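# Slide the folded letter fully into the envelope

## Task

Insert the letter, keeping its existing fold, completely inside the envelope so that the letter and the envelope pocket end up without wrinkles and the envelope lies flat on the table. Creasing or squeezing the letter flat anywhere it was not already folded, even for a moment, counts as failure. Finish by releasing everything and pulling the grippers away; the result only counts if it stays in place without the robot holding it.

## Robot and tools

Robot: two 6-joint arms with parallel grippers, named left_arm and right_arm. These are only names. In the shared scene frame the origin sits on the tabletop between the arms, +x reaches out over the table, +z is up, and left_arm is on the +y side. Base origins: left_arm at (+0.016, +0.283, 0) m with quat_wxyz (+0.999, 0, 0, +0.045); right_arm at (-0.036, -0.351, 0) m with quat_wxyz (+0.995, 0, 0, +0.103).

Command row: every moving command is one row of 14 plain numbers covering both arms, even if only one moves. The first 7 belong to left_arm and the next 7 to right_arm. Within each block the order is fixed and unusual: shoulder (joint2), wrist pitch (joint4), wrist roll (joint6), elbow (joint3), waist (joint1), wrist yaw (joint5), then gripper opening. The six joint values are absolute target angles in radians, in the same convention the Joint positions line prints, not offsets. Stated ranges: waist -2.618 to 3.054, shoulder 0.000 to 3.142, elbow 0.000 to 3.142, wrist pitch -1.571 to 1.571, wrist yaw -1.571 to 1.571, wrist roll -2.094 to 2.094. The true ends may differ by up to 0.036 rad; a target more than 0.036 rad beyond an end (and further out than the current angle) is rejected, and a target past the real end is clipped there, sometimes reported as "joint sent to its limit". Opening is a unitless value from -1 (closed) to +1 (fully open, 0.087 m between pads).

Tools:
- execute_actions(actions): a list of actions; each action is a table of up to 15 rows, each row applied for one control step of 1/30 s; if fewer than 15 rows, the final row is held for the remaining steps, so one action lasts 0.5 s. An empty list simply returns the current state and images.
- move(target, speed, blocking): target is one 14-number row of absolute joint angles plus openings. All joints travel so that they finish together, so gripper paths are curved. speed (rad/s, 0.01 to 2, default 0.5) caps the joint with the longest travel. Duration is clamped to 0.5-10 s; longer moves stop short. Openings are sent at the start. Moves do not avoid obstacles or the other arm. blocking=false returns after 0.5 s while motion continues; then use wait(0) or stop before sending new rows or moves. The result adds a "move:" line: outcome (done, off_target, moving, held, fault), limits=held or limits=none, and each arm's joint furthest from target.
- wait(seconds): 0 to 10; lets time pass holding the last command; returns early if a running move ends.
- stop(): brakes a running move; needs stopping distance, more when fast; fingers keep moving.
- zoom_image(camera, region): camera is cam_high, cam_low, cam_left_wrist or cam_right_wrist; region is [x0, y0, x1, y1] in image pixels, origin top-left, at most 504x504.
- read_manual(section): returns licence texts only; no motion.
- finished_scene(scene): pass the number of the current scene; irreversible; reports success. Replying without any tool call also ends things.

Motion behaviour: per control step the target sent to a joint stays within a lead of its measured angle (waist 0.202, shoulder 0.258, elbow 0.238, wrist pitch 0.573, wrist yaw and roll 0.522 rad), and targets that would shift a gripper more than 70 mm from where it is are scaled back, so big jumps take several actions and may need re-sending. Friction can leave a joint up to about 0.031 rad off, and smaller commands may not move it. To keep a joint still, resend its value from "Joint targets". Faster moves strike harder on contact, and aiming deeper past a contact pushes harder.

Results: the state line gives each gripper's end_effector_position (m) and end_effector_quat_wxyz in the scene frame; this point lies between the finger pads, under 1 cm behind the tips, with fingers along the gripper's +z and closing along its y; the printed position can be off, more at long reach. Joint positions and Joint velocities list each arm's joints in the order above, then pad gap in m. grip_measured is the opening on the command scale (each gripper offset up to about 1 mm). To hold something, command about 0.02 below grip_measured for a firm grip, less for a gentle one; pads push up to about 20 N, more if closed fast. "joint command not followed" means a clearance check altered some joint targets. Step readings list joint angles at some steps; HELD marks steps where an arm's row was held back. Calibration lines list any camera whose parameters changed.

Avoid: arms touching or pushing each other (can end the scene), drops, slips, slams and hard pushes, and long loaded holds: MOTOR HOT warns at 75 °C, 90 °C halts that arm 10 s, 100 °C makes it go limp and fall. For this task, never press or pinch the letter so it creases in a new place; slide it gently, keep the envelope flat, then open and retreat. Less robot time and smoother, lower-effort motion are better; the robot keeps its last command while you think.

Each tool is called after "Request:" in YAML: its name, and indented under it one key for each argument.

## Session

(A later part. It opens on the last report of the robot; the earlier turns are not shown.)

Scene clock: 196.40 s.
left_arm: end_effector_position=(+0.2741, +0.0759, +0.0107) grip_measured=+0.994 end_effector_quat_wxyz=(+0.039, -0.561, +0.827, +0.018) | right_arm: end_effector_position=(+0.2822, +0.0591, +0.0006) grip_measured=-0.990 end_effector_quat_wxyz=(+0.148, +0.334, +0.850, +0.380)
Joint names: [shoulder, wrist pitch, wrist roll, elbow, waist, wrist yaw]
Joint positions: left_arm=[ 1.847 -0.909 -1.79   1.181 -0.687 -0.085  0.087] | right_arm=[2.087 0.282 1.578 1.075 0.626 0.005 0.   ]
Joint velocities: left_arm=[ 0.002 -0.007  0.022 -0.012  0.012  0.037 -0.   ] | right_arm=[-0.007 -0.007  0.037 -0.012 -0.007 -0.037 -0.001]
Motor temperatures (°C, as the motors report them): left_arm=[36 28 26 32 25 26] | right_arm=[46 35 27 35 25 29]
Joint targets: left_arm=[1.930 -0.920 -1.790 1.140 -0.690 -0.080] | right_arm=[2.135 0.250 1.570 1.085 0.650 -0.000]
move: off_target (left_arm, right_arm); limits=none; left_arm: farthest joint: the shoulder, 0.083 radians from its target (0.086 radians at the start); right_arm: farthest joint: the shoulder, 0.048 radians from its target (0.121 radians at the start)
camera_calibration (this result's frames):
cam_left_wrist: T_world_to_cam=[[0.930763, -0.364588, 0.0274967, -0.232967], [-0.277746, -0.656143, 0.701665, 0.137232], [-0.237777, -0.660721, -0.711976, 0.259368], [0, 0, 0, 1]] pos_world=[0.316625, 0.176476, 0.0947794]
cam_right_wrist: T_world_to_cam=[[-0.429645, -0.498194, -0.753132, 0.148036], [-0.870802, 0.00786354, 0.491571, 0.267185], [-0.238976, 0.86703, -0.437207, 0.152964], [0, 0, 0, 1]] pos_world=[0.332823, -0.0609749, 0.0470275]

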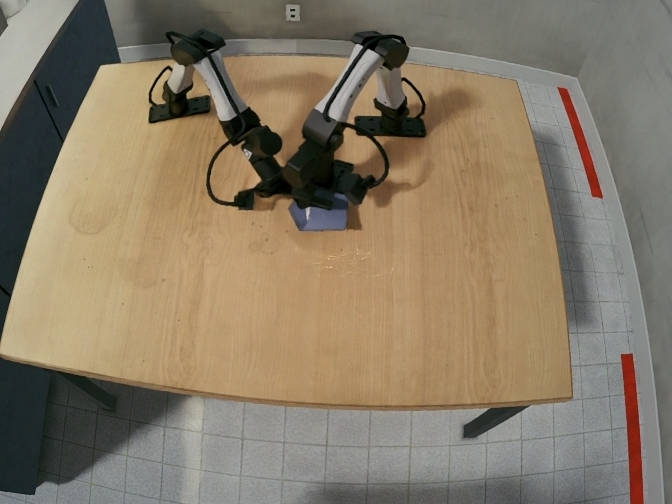

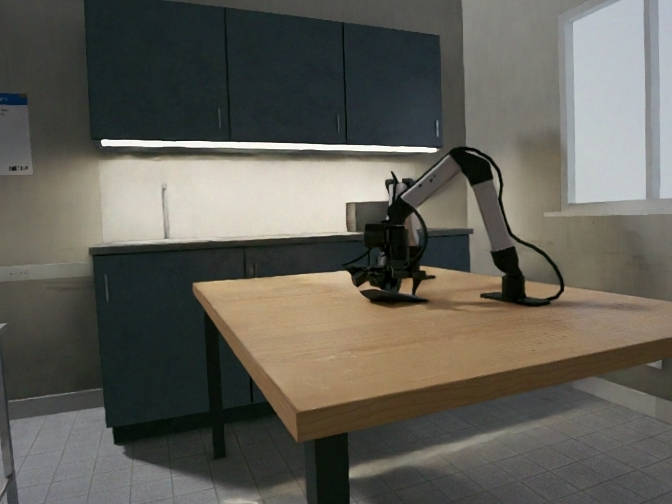

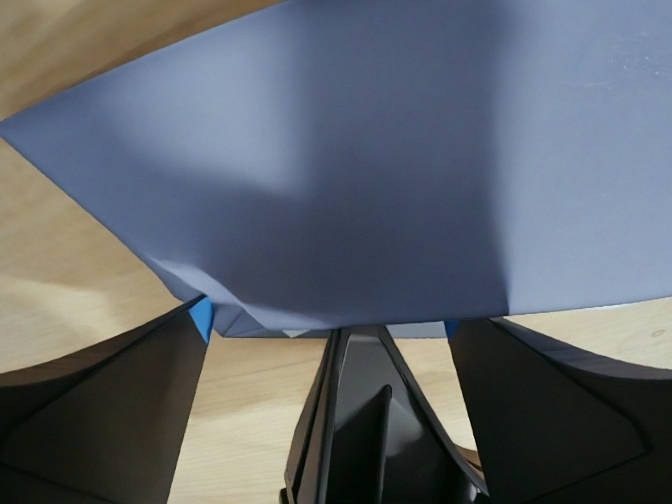

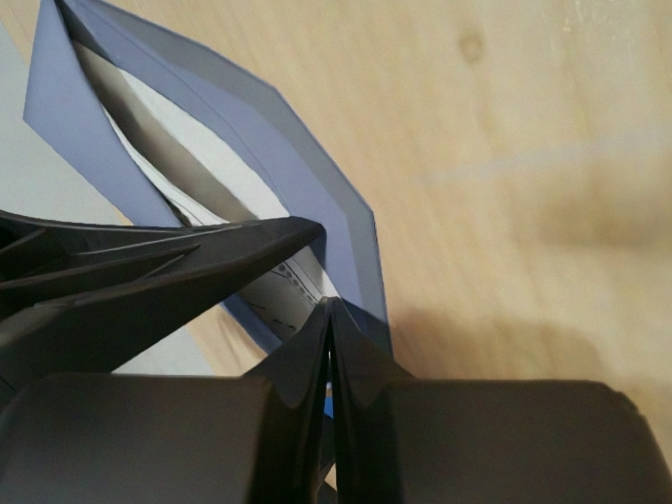

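Request:
move:
  target: [1.93,-0.92,-1.79,1.14,-0.69,-0.08,1, 1.98,0.28,1.57,0.97,0.625,0,-1]
  speed: 0.08

Scene clock: 198.07 s.
left_arm: end_effector_position=(+0.2739, +0.0757, +0.0106) grip_measured=+0.994 end_effector_quat_wxyz=(+0.038, -0.561, +0.827, +0.018) | right_arm: end_effector_position=(+0.2685, +0.0440, +0.0093) grip_measured=-0.990 end_effector_quat_wxyz=(+0.148, +0.334, +0.850, +0.379)
Joint names: [shoulder, wrist pitch, wrist roll, elbow, waist, wrist yaw]
Joint positions: left_arm=[ 1.849 -0.911 -1.79   1.182 -0.687 -0.084  0.087] | right_arm=[2.005 0.285 1.578 0.988 0.626 0.006 0.   ]
Joint velocities: left_arm=[-0.012 -0.007 -0.051  0.027 -0.002  0.037 -0.   ] | right_arm=[-0.002 -0.051 -0.051  0.007 -0.007  0.007 -0.   ]
Motor temperatures (°C, as the motors report them): left_arm=[36 28 26 32 25 26] | right_arm=[46 35 27 35 25 29]
Joint targets: left_arm=[1.930 -0.920 -1.790 1.140 -0.690 -0.080] | right_arm=[1.980 0.280 1.570 0.970 0.625 0.000]
move: off_target (left_arm, right_arm); limits=none; left_arm: farthest joint: the shoulder, 0.081 radians from its target (0.083 radians at the start); right_arm: farthest joint: the shoulder, 0.025 radians from its target (0.107 radians at the start)
camera_calibration (this result's frames):
cam_left_wrist: T_world_to_cam=[[0.93083, -0.364575, 0.0252981, -0.232903], [-0.27603, -0.656014, 0.702462, 0.136632], [-0.239504, -0.660856, -0.711271, 0.259578], [0, 0, 0, 1]] pos_world=[0.316678, 0.176266, 0.0945435]
cam_right_wrist: T_world_to_cam=[[-0.430611, -0.499262, -0.751872, 0.141511], [-0.87026, 0.00888919, 0.492512, 0.250928], [-0.239209, 0.866405, -0.438316, 0.166709], [0, 0, 0, 1]] pos_world=[0.319188, -0.076017, 0.0558843]

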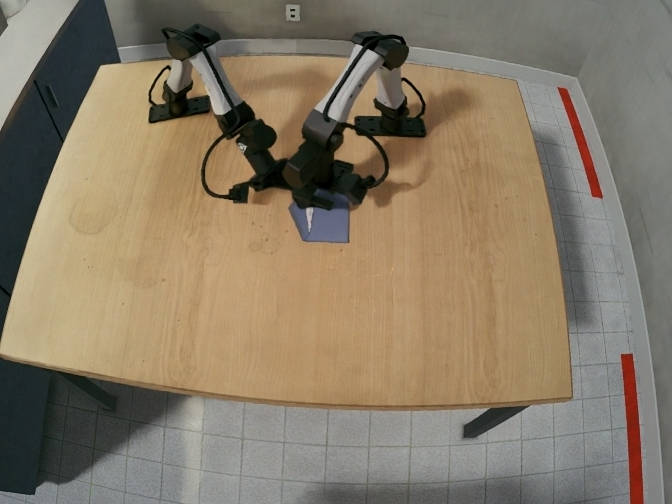

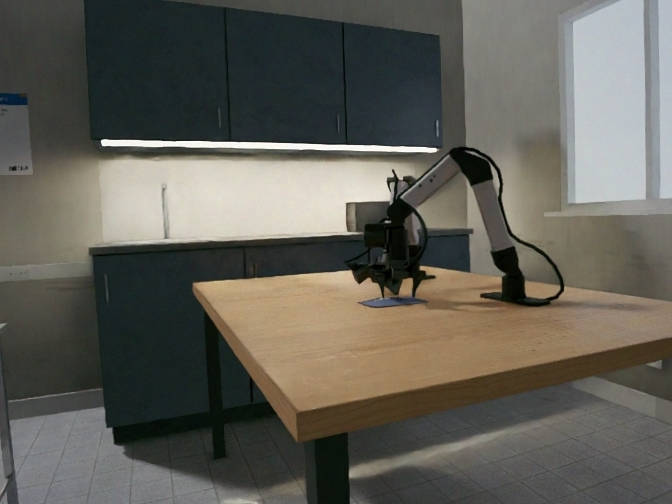

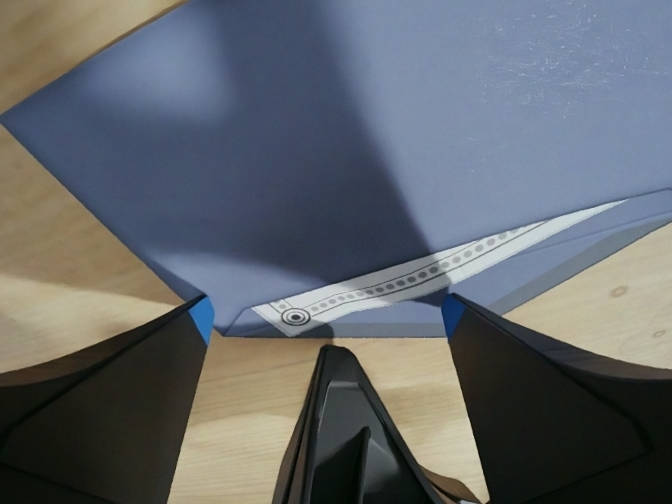

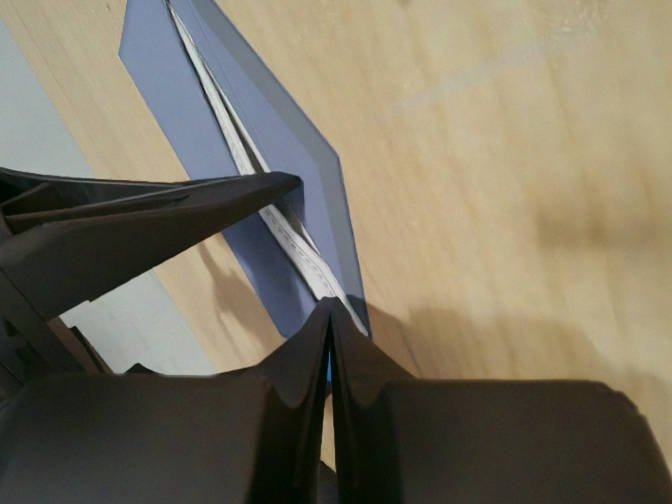

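Small gain. Push nearer the corner, directed inward/-x, shorter.

Request:
move:
  target: [1.93,-0.92,-1.79,1.14,-0.69,-0.08,1, 2.06,0.25,1.57,0.97,0.625,0,-1]
  speed: 0.06

Request:
move:
  target: [1.93,-0.92,-1.79,1.14,-0.69,-0.08,1, 2.1,0.25,1.57,1.035,0.685,-0.03,-1]
  speed: 0.025

Scene clock: 199.77 s.
left_arm: end_effector_position=(+0.2738, +0.0758, +0.0104) grip_measured=+0.994 end_effector_quat_wxyz=(+0.037, -0.561, +0.827, +0.020) | right_arm: end_effector_position=(+0.2662, +0.0418, +0.0007) grip_measured=-0.990 end_effector_quat_wxyz=(+0.143, +0.335, +0.855, +0.369)
Joint names: [shoulder, wrist pitch, wrist roll, elbow, waist, wrist yaw]
Joint positions: left_arm=[ 1.852 -0.913 -1.79   1.184 -0.687 -0.083  0.087] | right_arm=[2.02  0.276 1.579 0.988 0.626 0.004 0.   ]
Joint velocities: left_arm=[-0.022 -0.051  0.037 -0.017 -0.002 -0.066  0.001] | right_arm=[-0.007 -0.066  0.007  0.007 -0.012  0.007 -0.001]
Motor temperatures (°C, as the motors report them): left_arm=[36 28 26 32 25 26] | right_arm=[46 35 27 35 25 29]
Joint targets: left_arm=[1.930 -0.920 -1.790 1.140 -0.690 -0.080] | right_arm=[2.060 0.250 1.570 0.970 0.625 -0.000]
move: off_target (left_arm, right_arm); limits=none; left_arm: farthest joint: the shoulder, 0.078 radians from its target (0.081 radians at the start); right_arm: farthest joint: the shoulder, 0.040 radians from its target (0.055 radians at the start)
camera_calibration (this result's frames):
cam_left_wrist: T_world_to_cam=[[0.931034, -0.364236, 0.0225257, -0.232828], [-0.273924, -0.656733, 0.702615, 0.136297], [-0.241124, -0.660329, -0.711214, 0.259815], [0, 0, 0, 1]] pos_world=[0.316753, 0.17627, 0.0942649]
cam_right_wrist: T_world_to_cam=[[-0.442929, -0.512209, -0.735837, 0.136743], [-0.861794, 0.0169112, 0.506976, 0.250577], [-0.247234, 0.858694, -0.44891, 0.166791], [0, 0, 0, 1]] pos_world=[0.31775, -0.0774194, 0.0484579]

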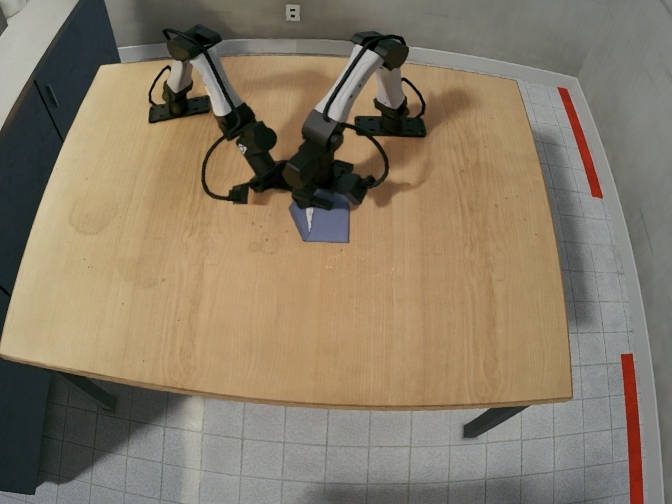

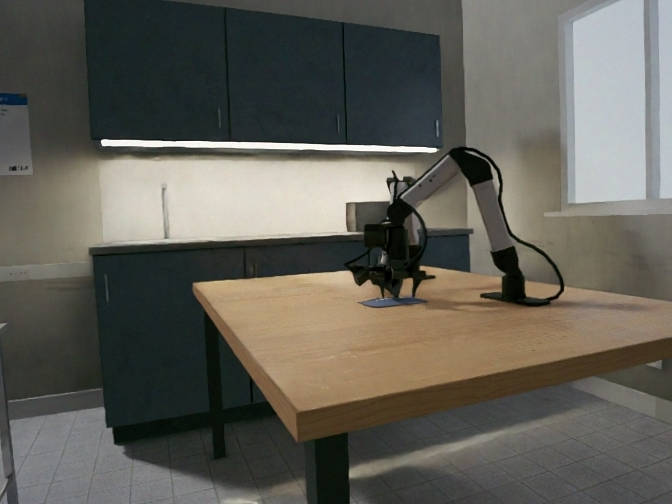

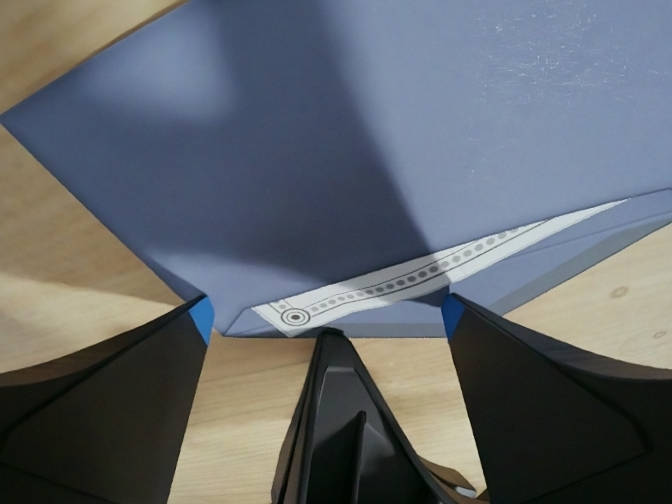

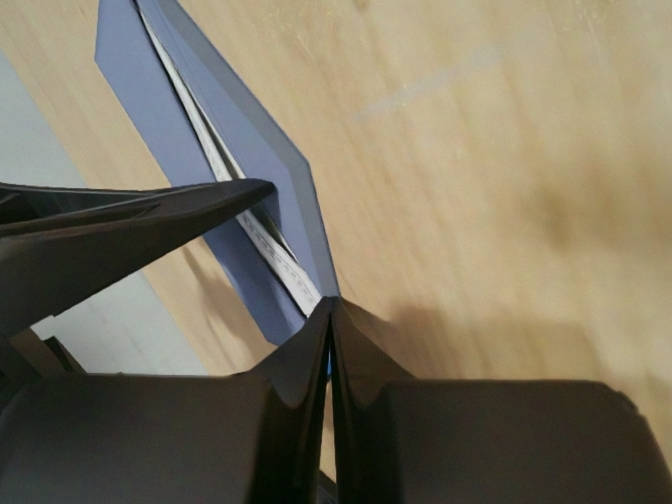

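Scene clock: 203.20 s.
left_arm: end_effector_position=(+0.2739, +0.0757, +0.0106) grip_measured=+0.994 end_effector_quat_wxyz=(+0.036, -0.561, +0.827, +0.020) | right_arm: end_effector_position=(+0.2588, +0.0628, +0.0006) grip_measured=-0.990 end_effector_quat_wxyz=(+0.138, +0.317, +0.857, +0.381)
Joint names: [shoulder, wrist pitch, wrist roll, elbow, waist, wrist yaw]
Joint positions: left_arm=[ 1.852 -0.915 -1.79   1.186 -0.686 -0.082  0.087] | right_arm=[2.057 0.293 1.579 1.027 0.664 0.001 0.   ]
Joint velocities: left_arm=[-0.002 -0.037  0.007  0.022  0.002 -0.051 -0.   ] | right_arm=[-0.017  0.022 -0.095 -0.007 -0.002  0.007 -0.   ]
Motor temperatures (°C, as the motors report them): left_arm=[36 28 26 32 25 26] | right_arm=[46 35 27 35 25 29]
Joint targets: left_arm=[1.930 -0.920 -1.790 1.140 -0.690 -0.080] | right_arm=[2.100 0.250 1.570 1.035 0.685 -0.030]
move: off_target (left_arm, right_arm); limits=none; left_arm: farthest joint: the shoulder, 0.078 radians from its target (0.078 radians at the start); right_arm: farthest joint: the shoulder, 0.043 radians from its target (0.080 radians at the start)
camera_calibration (this result's frames):
cam_left_wrist: T_world_to_cam=[[0.931199, -0.363869, 0.0216122, -0.233021], [-0.272924, -0.656698, 0.703037, 0.135834], [-0.241621, -0.660566, -0.710825, 0.260093], [0, 0, 0, 1]] pos_world=[0.316905, 0.176222, 0.0944209]
cam_right_wrist: T_world_to_cam=[[-0.413599, -0.517035, -0.749407, 0.136854], [-0.867518, -0.0260047, 0.496726, 0.248043], [-0.276313, 0.855569, -0.437782, 0.154614], [0, 0, 0, 1]] pos_world=[0.314506, -0.0550743, 0.0470376]

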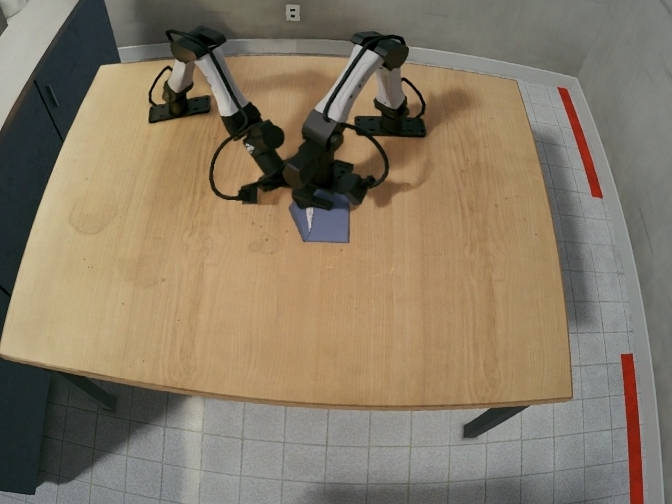

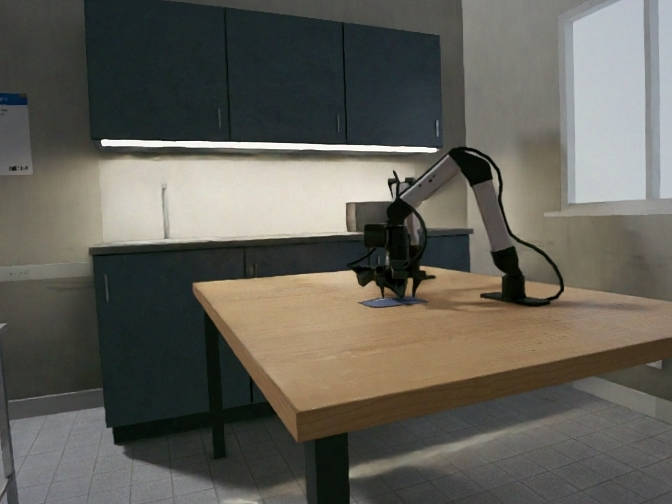

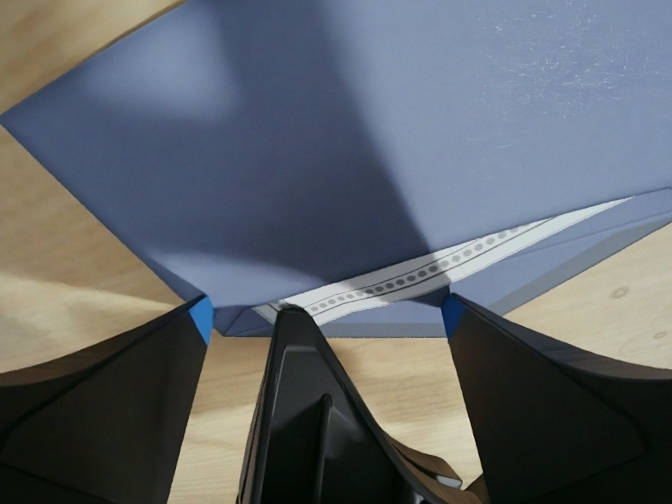

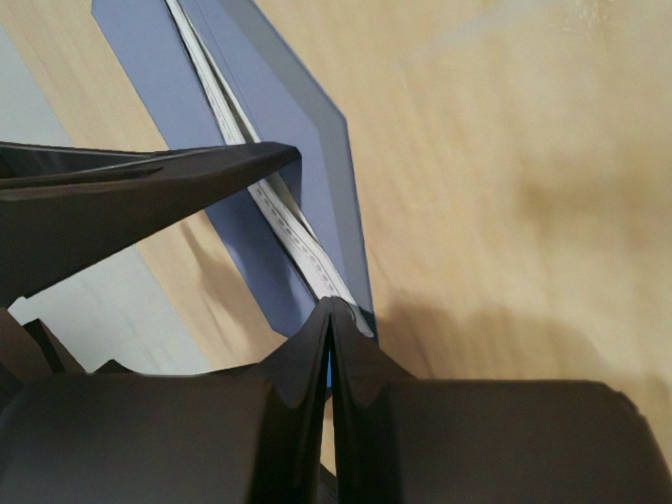

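Request:
move:
  target: [1.93,-0.92,-1.79,1.14,-0.69,-0.08,1, 1.96,0.28,1.57,0.945,0.64,0,-1]
  speed: 0.08

Request:
move:
  target: [1.93,-0.92,-1.79,1.14,-0.69,-0.08,1, 2.045,0.25,1.57,0.945,0.64,0,-1]
  speed: 0.06

Request:
move:
  target: [1.93,-0.92,-1.79,1.14,-0.69,-0.08,1, 2.11,0.25,1.57,1.045,0.68,0,-1]
  speed: 0.025

Scene clock: 204.83 s.
left_arm: end_effector_position=(+0.2738, +0.0757, +0.0104) grip_measured=+0.994 end_effector_quat_wxyz=(+0.036, -0.561, +0.827, +0.021) | right_arm: end_effector_position=(+0.2542, +0.0469, +0.0103) grip_measured=-0.990 end_effector_quat_wxyz=(+0.141, +0.323, +0.855, +0.380)
Joint names: [shoulder, wrist pitch, wrist roll, elbow, waist, wrist yaw]
Joint positions: left_arm=[ 1.854 -0.917 -1.79   1.188 -0.686 -0.082  0.087] | right_arm=[1.985 0.286 1.579 0.964 0.65  0.001 0.   ]
Joint velocities: left_arm=[-0.012 -0.007 -0.051 -0.012  0.002  0.066 -0.   ] | right_arm=[ 0.002  0.007 -0.051 -0.002  0.002 -0.095 -0.001]
Motor temperatures (°C, as the motors report them): left_arm=[35 28 26 32 25 26] | right_arm=[47 35 27 35 25 29]
Joint targets: left_arm=[1.930 -0.920 -1.790 1.140 -0.690 -0.080] | right_arm=[1.960 0.280 1.570 0.945 0.640 -0.000]
move: off_target (left_arm, right_arm); limits=none; left_arm: farthest joint: the shoulder, 0.076 radians from its target (0.078 radians at the start); right_arm: farthest joint: the shoulder, 0.025 radians from its target (0.097 radians at the start)
camera_calibration (this result's frames):
cam_left_wrist: T_world_to_cam=[[0.931244, -0.363885, 0.0192964, -0.232857], [-0.271439, -0.657382, 0.702972, 0.135615], [-0.243116, -0.659876, -0.710956, 0.260263], [0, 0, 0, 1]] pos_world=[0.316932, 0.176159, 0.0941956]
cam_right_wrist: T_world_to_cam=[[-0.420763, -0.510844, -0.749664, 0.135567], [-0.867815, -0.014102, 0.496687, 0.238447], [-0.264301, 0.859558, -0.437384, 0.167866], [0, 0, 0, 1]] pos_world=[0.308337, -0.0716743, 0.0566184]

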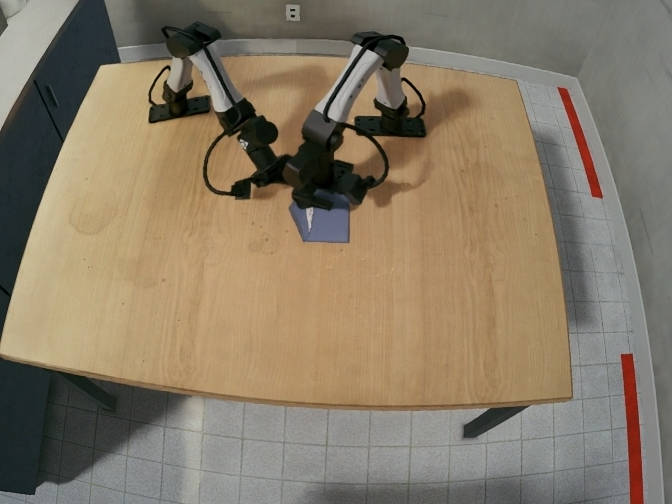

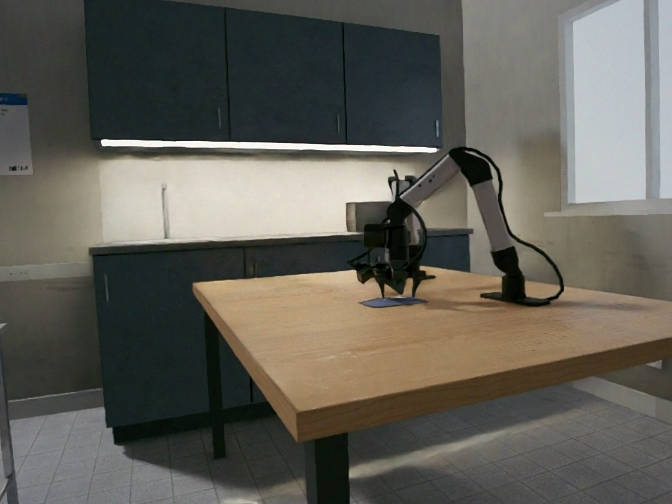

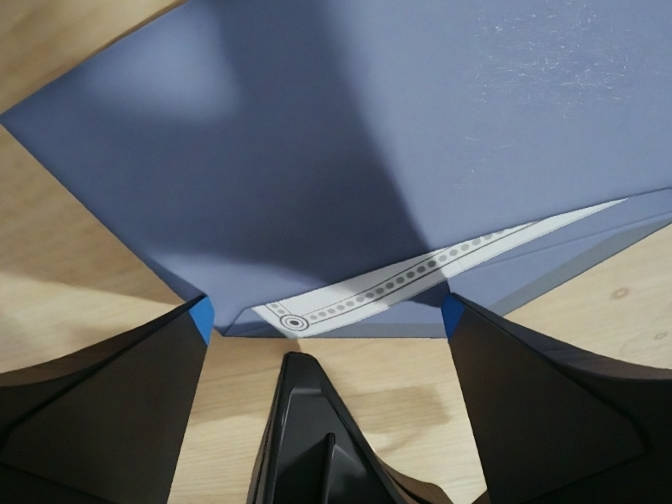

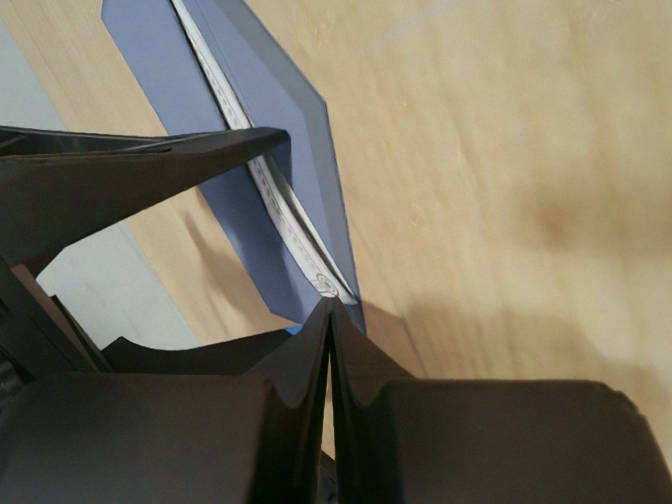

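Scene clock: 206.37 s.
left_arm: end_effector_position=(+0.2740, +0.0756, +0.0106) grip_measured=+0.994 end_effector_quat_wxyz=(+0.036, -0.561, +0.827, +0.021) | right_arm: end_effector_position=(+0.2520, +0.0443, +0.0006) grip_measured=-0.990 end_effector_quat_wxyz=(+0.135, +0.325, +0.860, +0.369)
Joint names: [shoulder, wrist pitch, wrist roll, elbow, waist, wrist yaw]
Joint positions: left_arm=[ 1.855 -0.918 -1.79   1.19  -0.686 -0.082  0.087] | right_arm=[ 2.002  0.276  1.579  0.964  0.649 -0.002  0.   ]
Joint velocities: left_arm=[-0.012 -0.037  0.037 -0.002  0.002  0.051 -0.   ] | right_arm=[ 0.007 -0.037  0.022  0.002  0.017  0.051 -0.001]
Motor temperatures (°C, as the motors report them): left_arm=[35 28 26 32 25 26] | right_arm=[47 35 27 35 25 29]
Joint targets: left_arm=[1.930 -0.920 -1.790 1.140 -0.690 -0.080] | right_arm=[2.045 0.250 1.570 0.945 0.640 0.000]
move: off_target (left_arm, right_arm); limits=none; left_arm: farthest joint: the shoulder, 0.075 radians from its target (0.076 radians at the start); right_arm: farthest joint: the shoulder, 0.043 radians from its target (0.060 radians at the start)
camera_calibration (this result's frames):
cam_left_wrist: T_world_to_cam=[[0.93125, -0.363889, 0.0189246, -0.23307], [-0.271218, -0.657533, 0.702916, 0.135391], [-0.24334, -0.659724, -0.711021, 0.260422], [0, 0, 0, 1]] pos_world=[0.317138, 0.17602, 0.0944078]
cam_right_wrist: T_world_to_cam=[[-0.434619, -0.524992, -0.731772, 0.130086], [-0.858065, -0.00541342, 0.513512, 0.238394], [-0.273551, 0.85109, -0.448125, 0.168025], [0, 0, 0, 1]] pos_world=[0.307059, -0.0734199, 0.048071]

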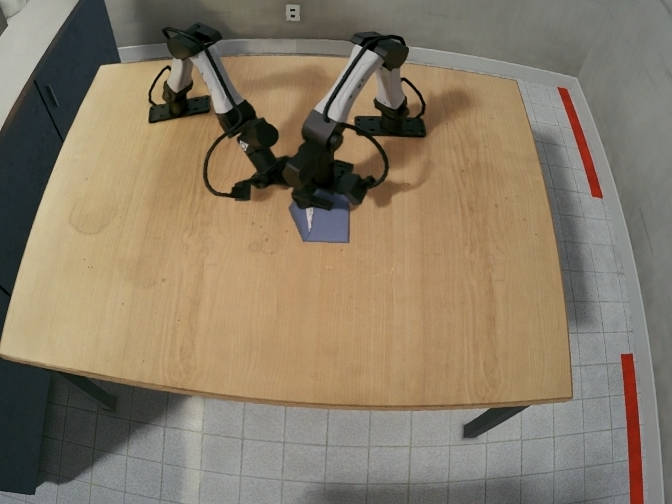

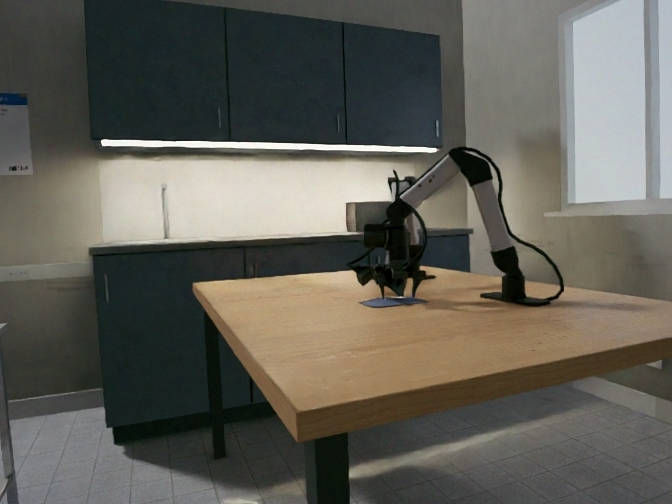

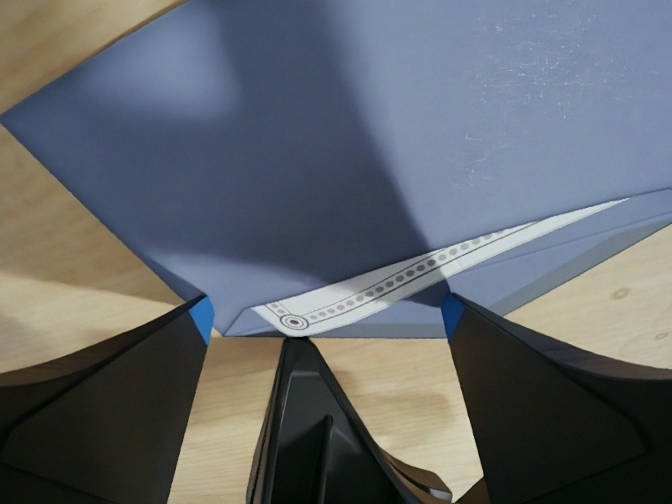

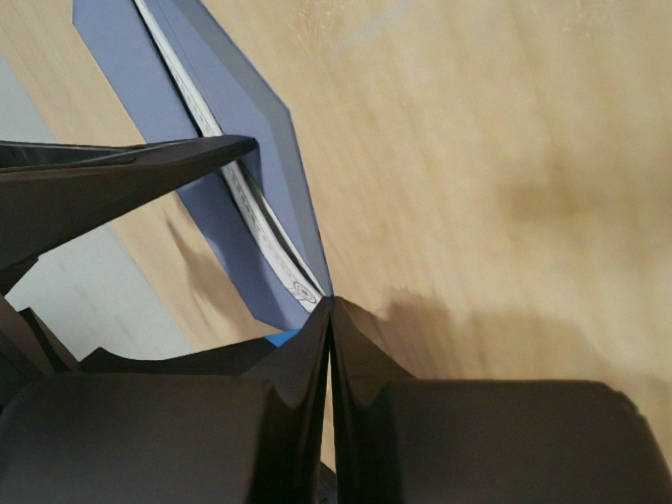

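Scene clock: 210.90 s.
left_arm: end_effector_position=(+0.2738, +0.0756, +0.0104) grip_measured=+0.994 end_effector_quat_wxyz=(+0.035, -0.561, +0.827, +0.022) | right_arm: end_effector_position=(+0.2596, +0.0643, +0.0006) grip_measured=-0.990 end_effector_quat_wxyz=(+0.137, +0.317, +0.857, +0.381)
Joint names: [shoulder, wrist pitch, wrist roll, elbow, waist, wrist yaw]
Joint positions: left_arm=[ 1.856 -0.92  -1.79   1.191 -0.686 -0.081  0.087] | right_arm=[ 2.062  0.289  1.579  1.036  0.664 -0.002  0.   ]
Joint velocities: left_arm=[-0.012 -0.007  0.007 -0.007 -0.017  0.051  0.   ] | right_arm=[ 0.007 -0.037 -0.007 -0.007 -0.002 -0.022 -0.   ]
Motor temperatures (°C, as the motors report them): left_arm=[35 28 26 32 25 26] | right_arm=[46 35 27 35 25 29]
Joint targets: left_arm=[1.930 -0.920 -1.790 1.140 -0.690 -0.080] | right_arm=[2.110 0.250 1.570 1.045 0.680 -0.000]
move: off_target (left_arm, right_arm); limits=none; left_arm: farthest joint: the shoulder, 0.074 radians from its target (0.075 radians at the start); right_arm: farthest joint: the shoulder, 0.048 radians from its target (0.108 radians at the start)
camera_calibration (this result's frames):
cam_left_wrist: T_world_to_cam=[[0.931284, -0.363898, 0.0169805, -0.232908], [-0.269955, -0.658067, 0.702903, 0.1352], [-0.244611, -0.659186, -0.711083, 0.260563], [0, 0, 0, 1]] pos_world=[0.317138, 0.175976, 0.0942047]
cam_right_wrist: T_world_to_cam=[[-0.414575, -0.51655, -0.749202, 0.138225], [-0.866258, -0.0282113, 0.498799, 0.248593], [-0.278791, 0.855792, -0.43577, 0.154108], [0, 0, 0, 1]] pos_world=[0.315614, -0.0534713, 0.0467161]

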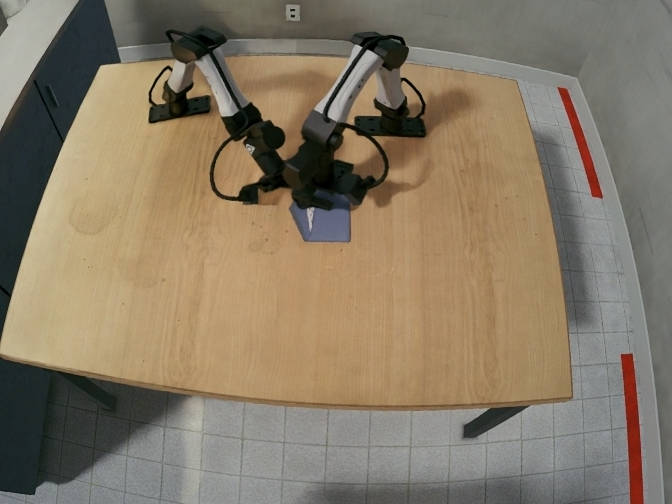

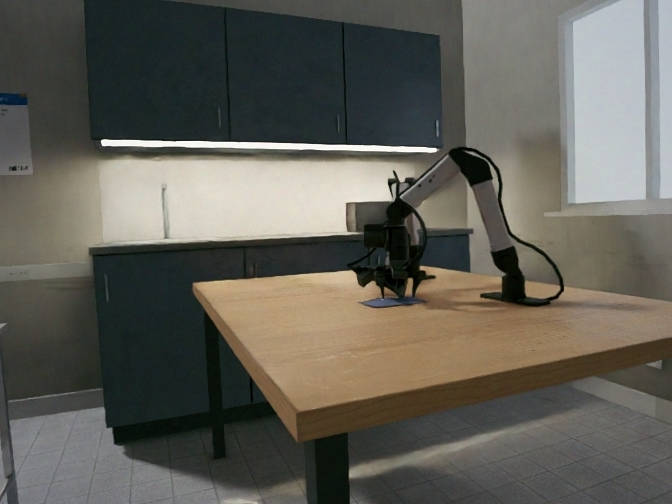

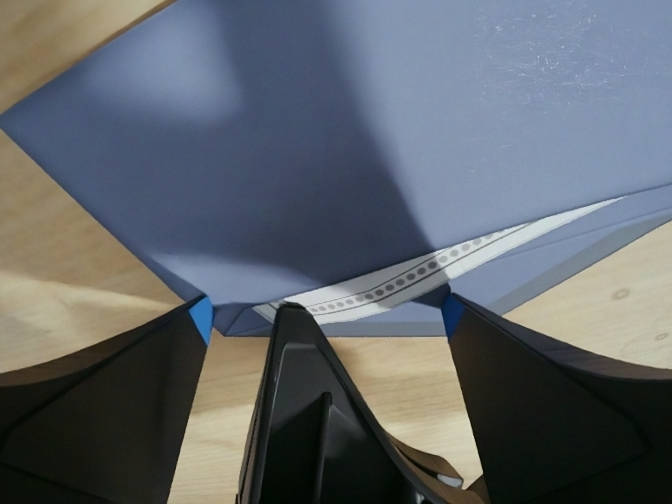

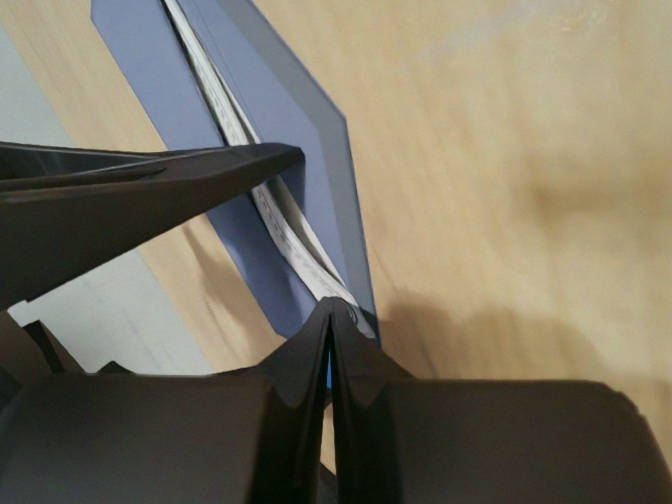

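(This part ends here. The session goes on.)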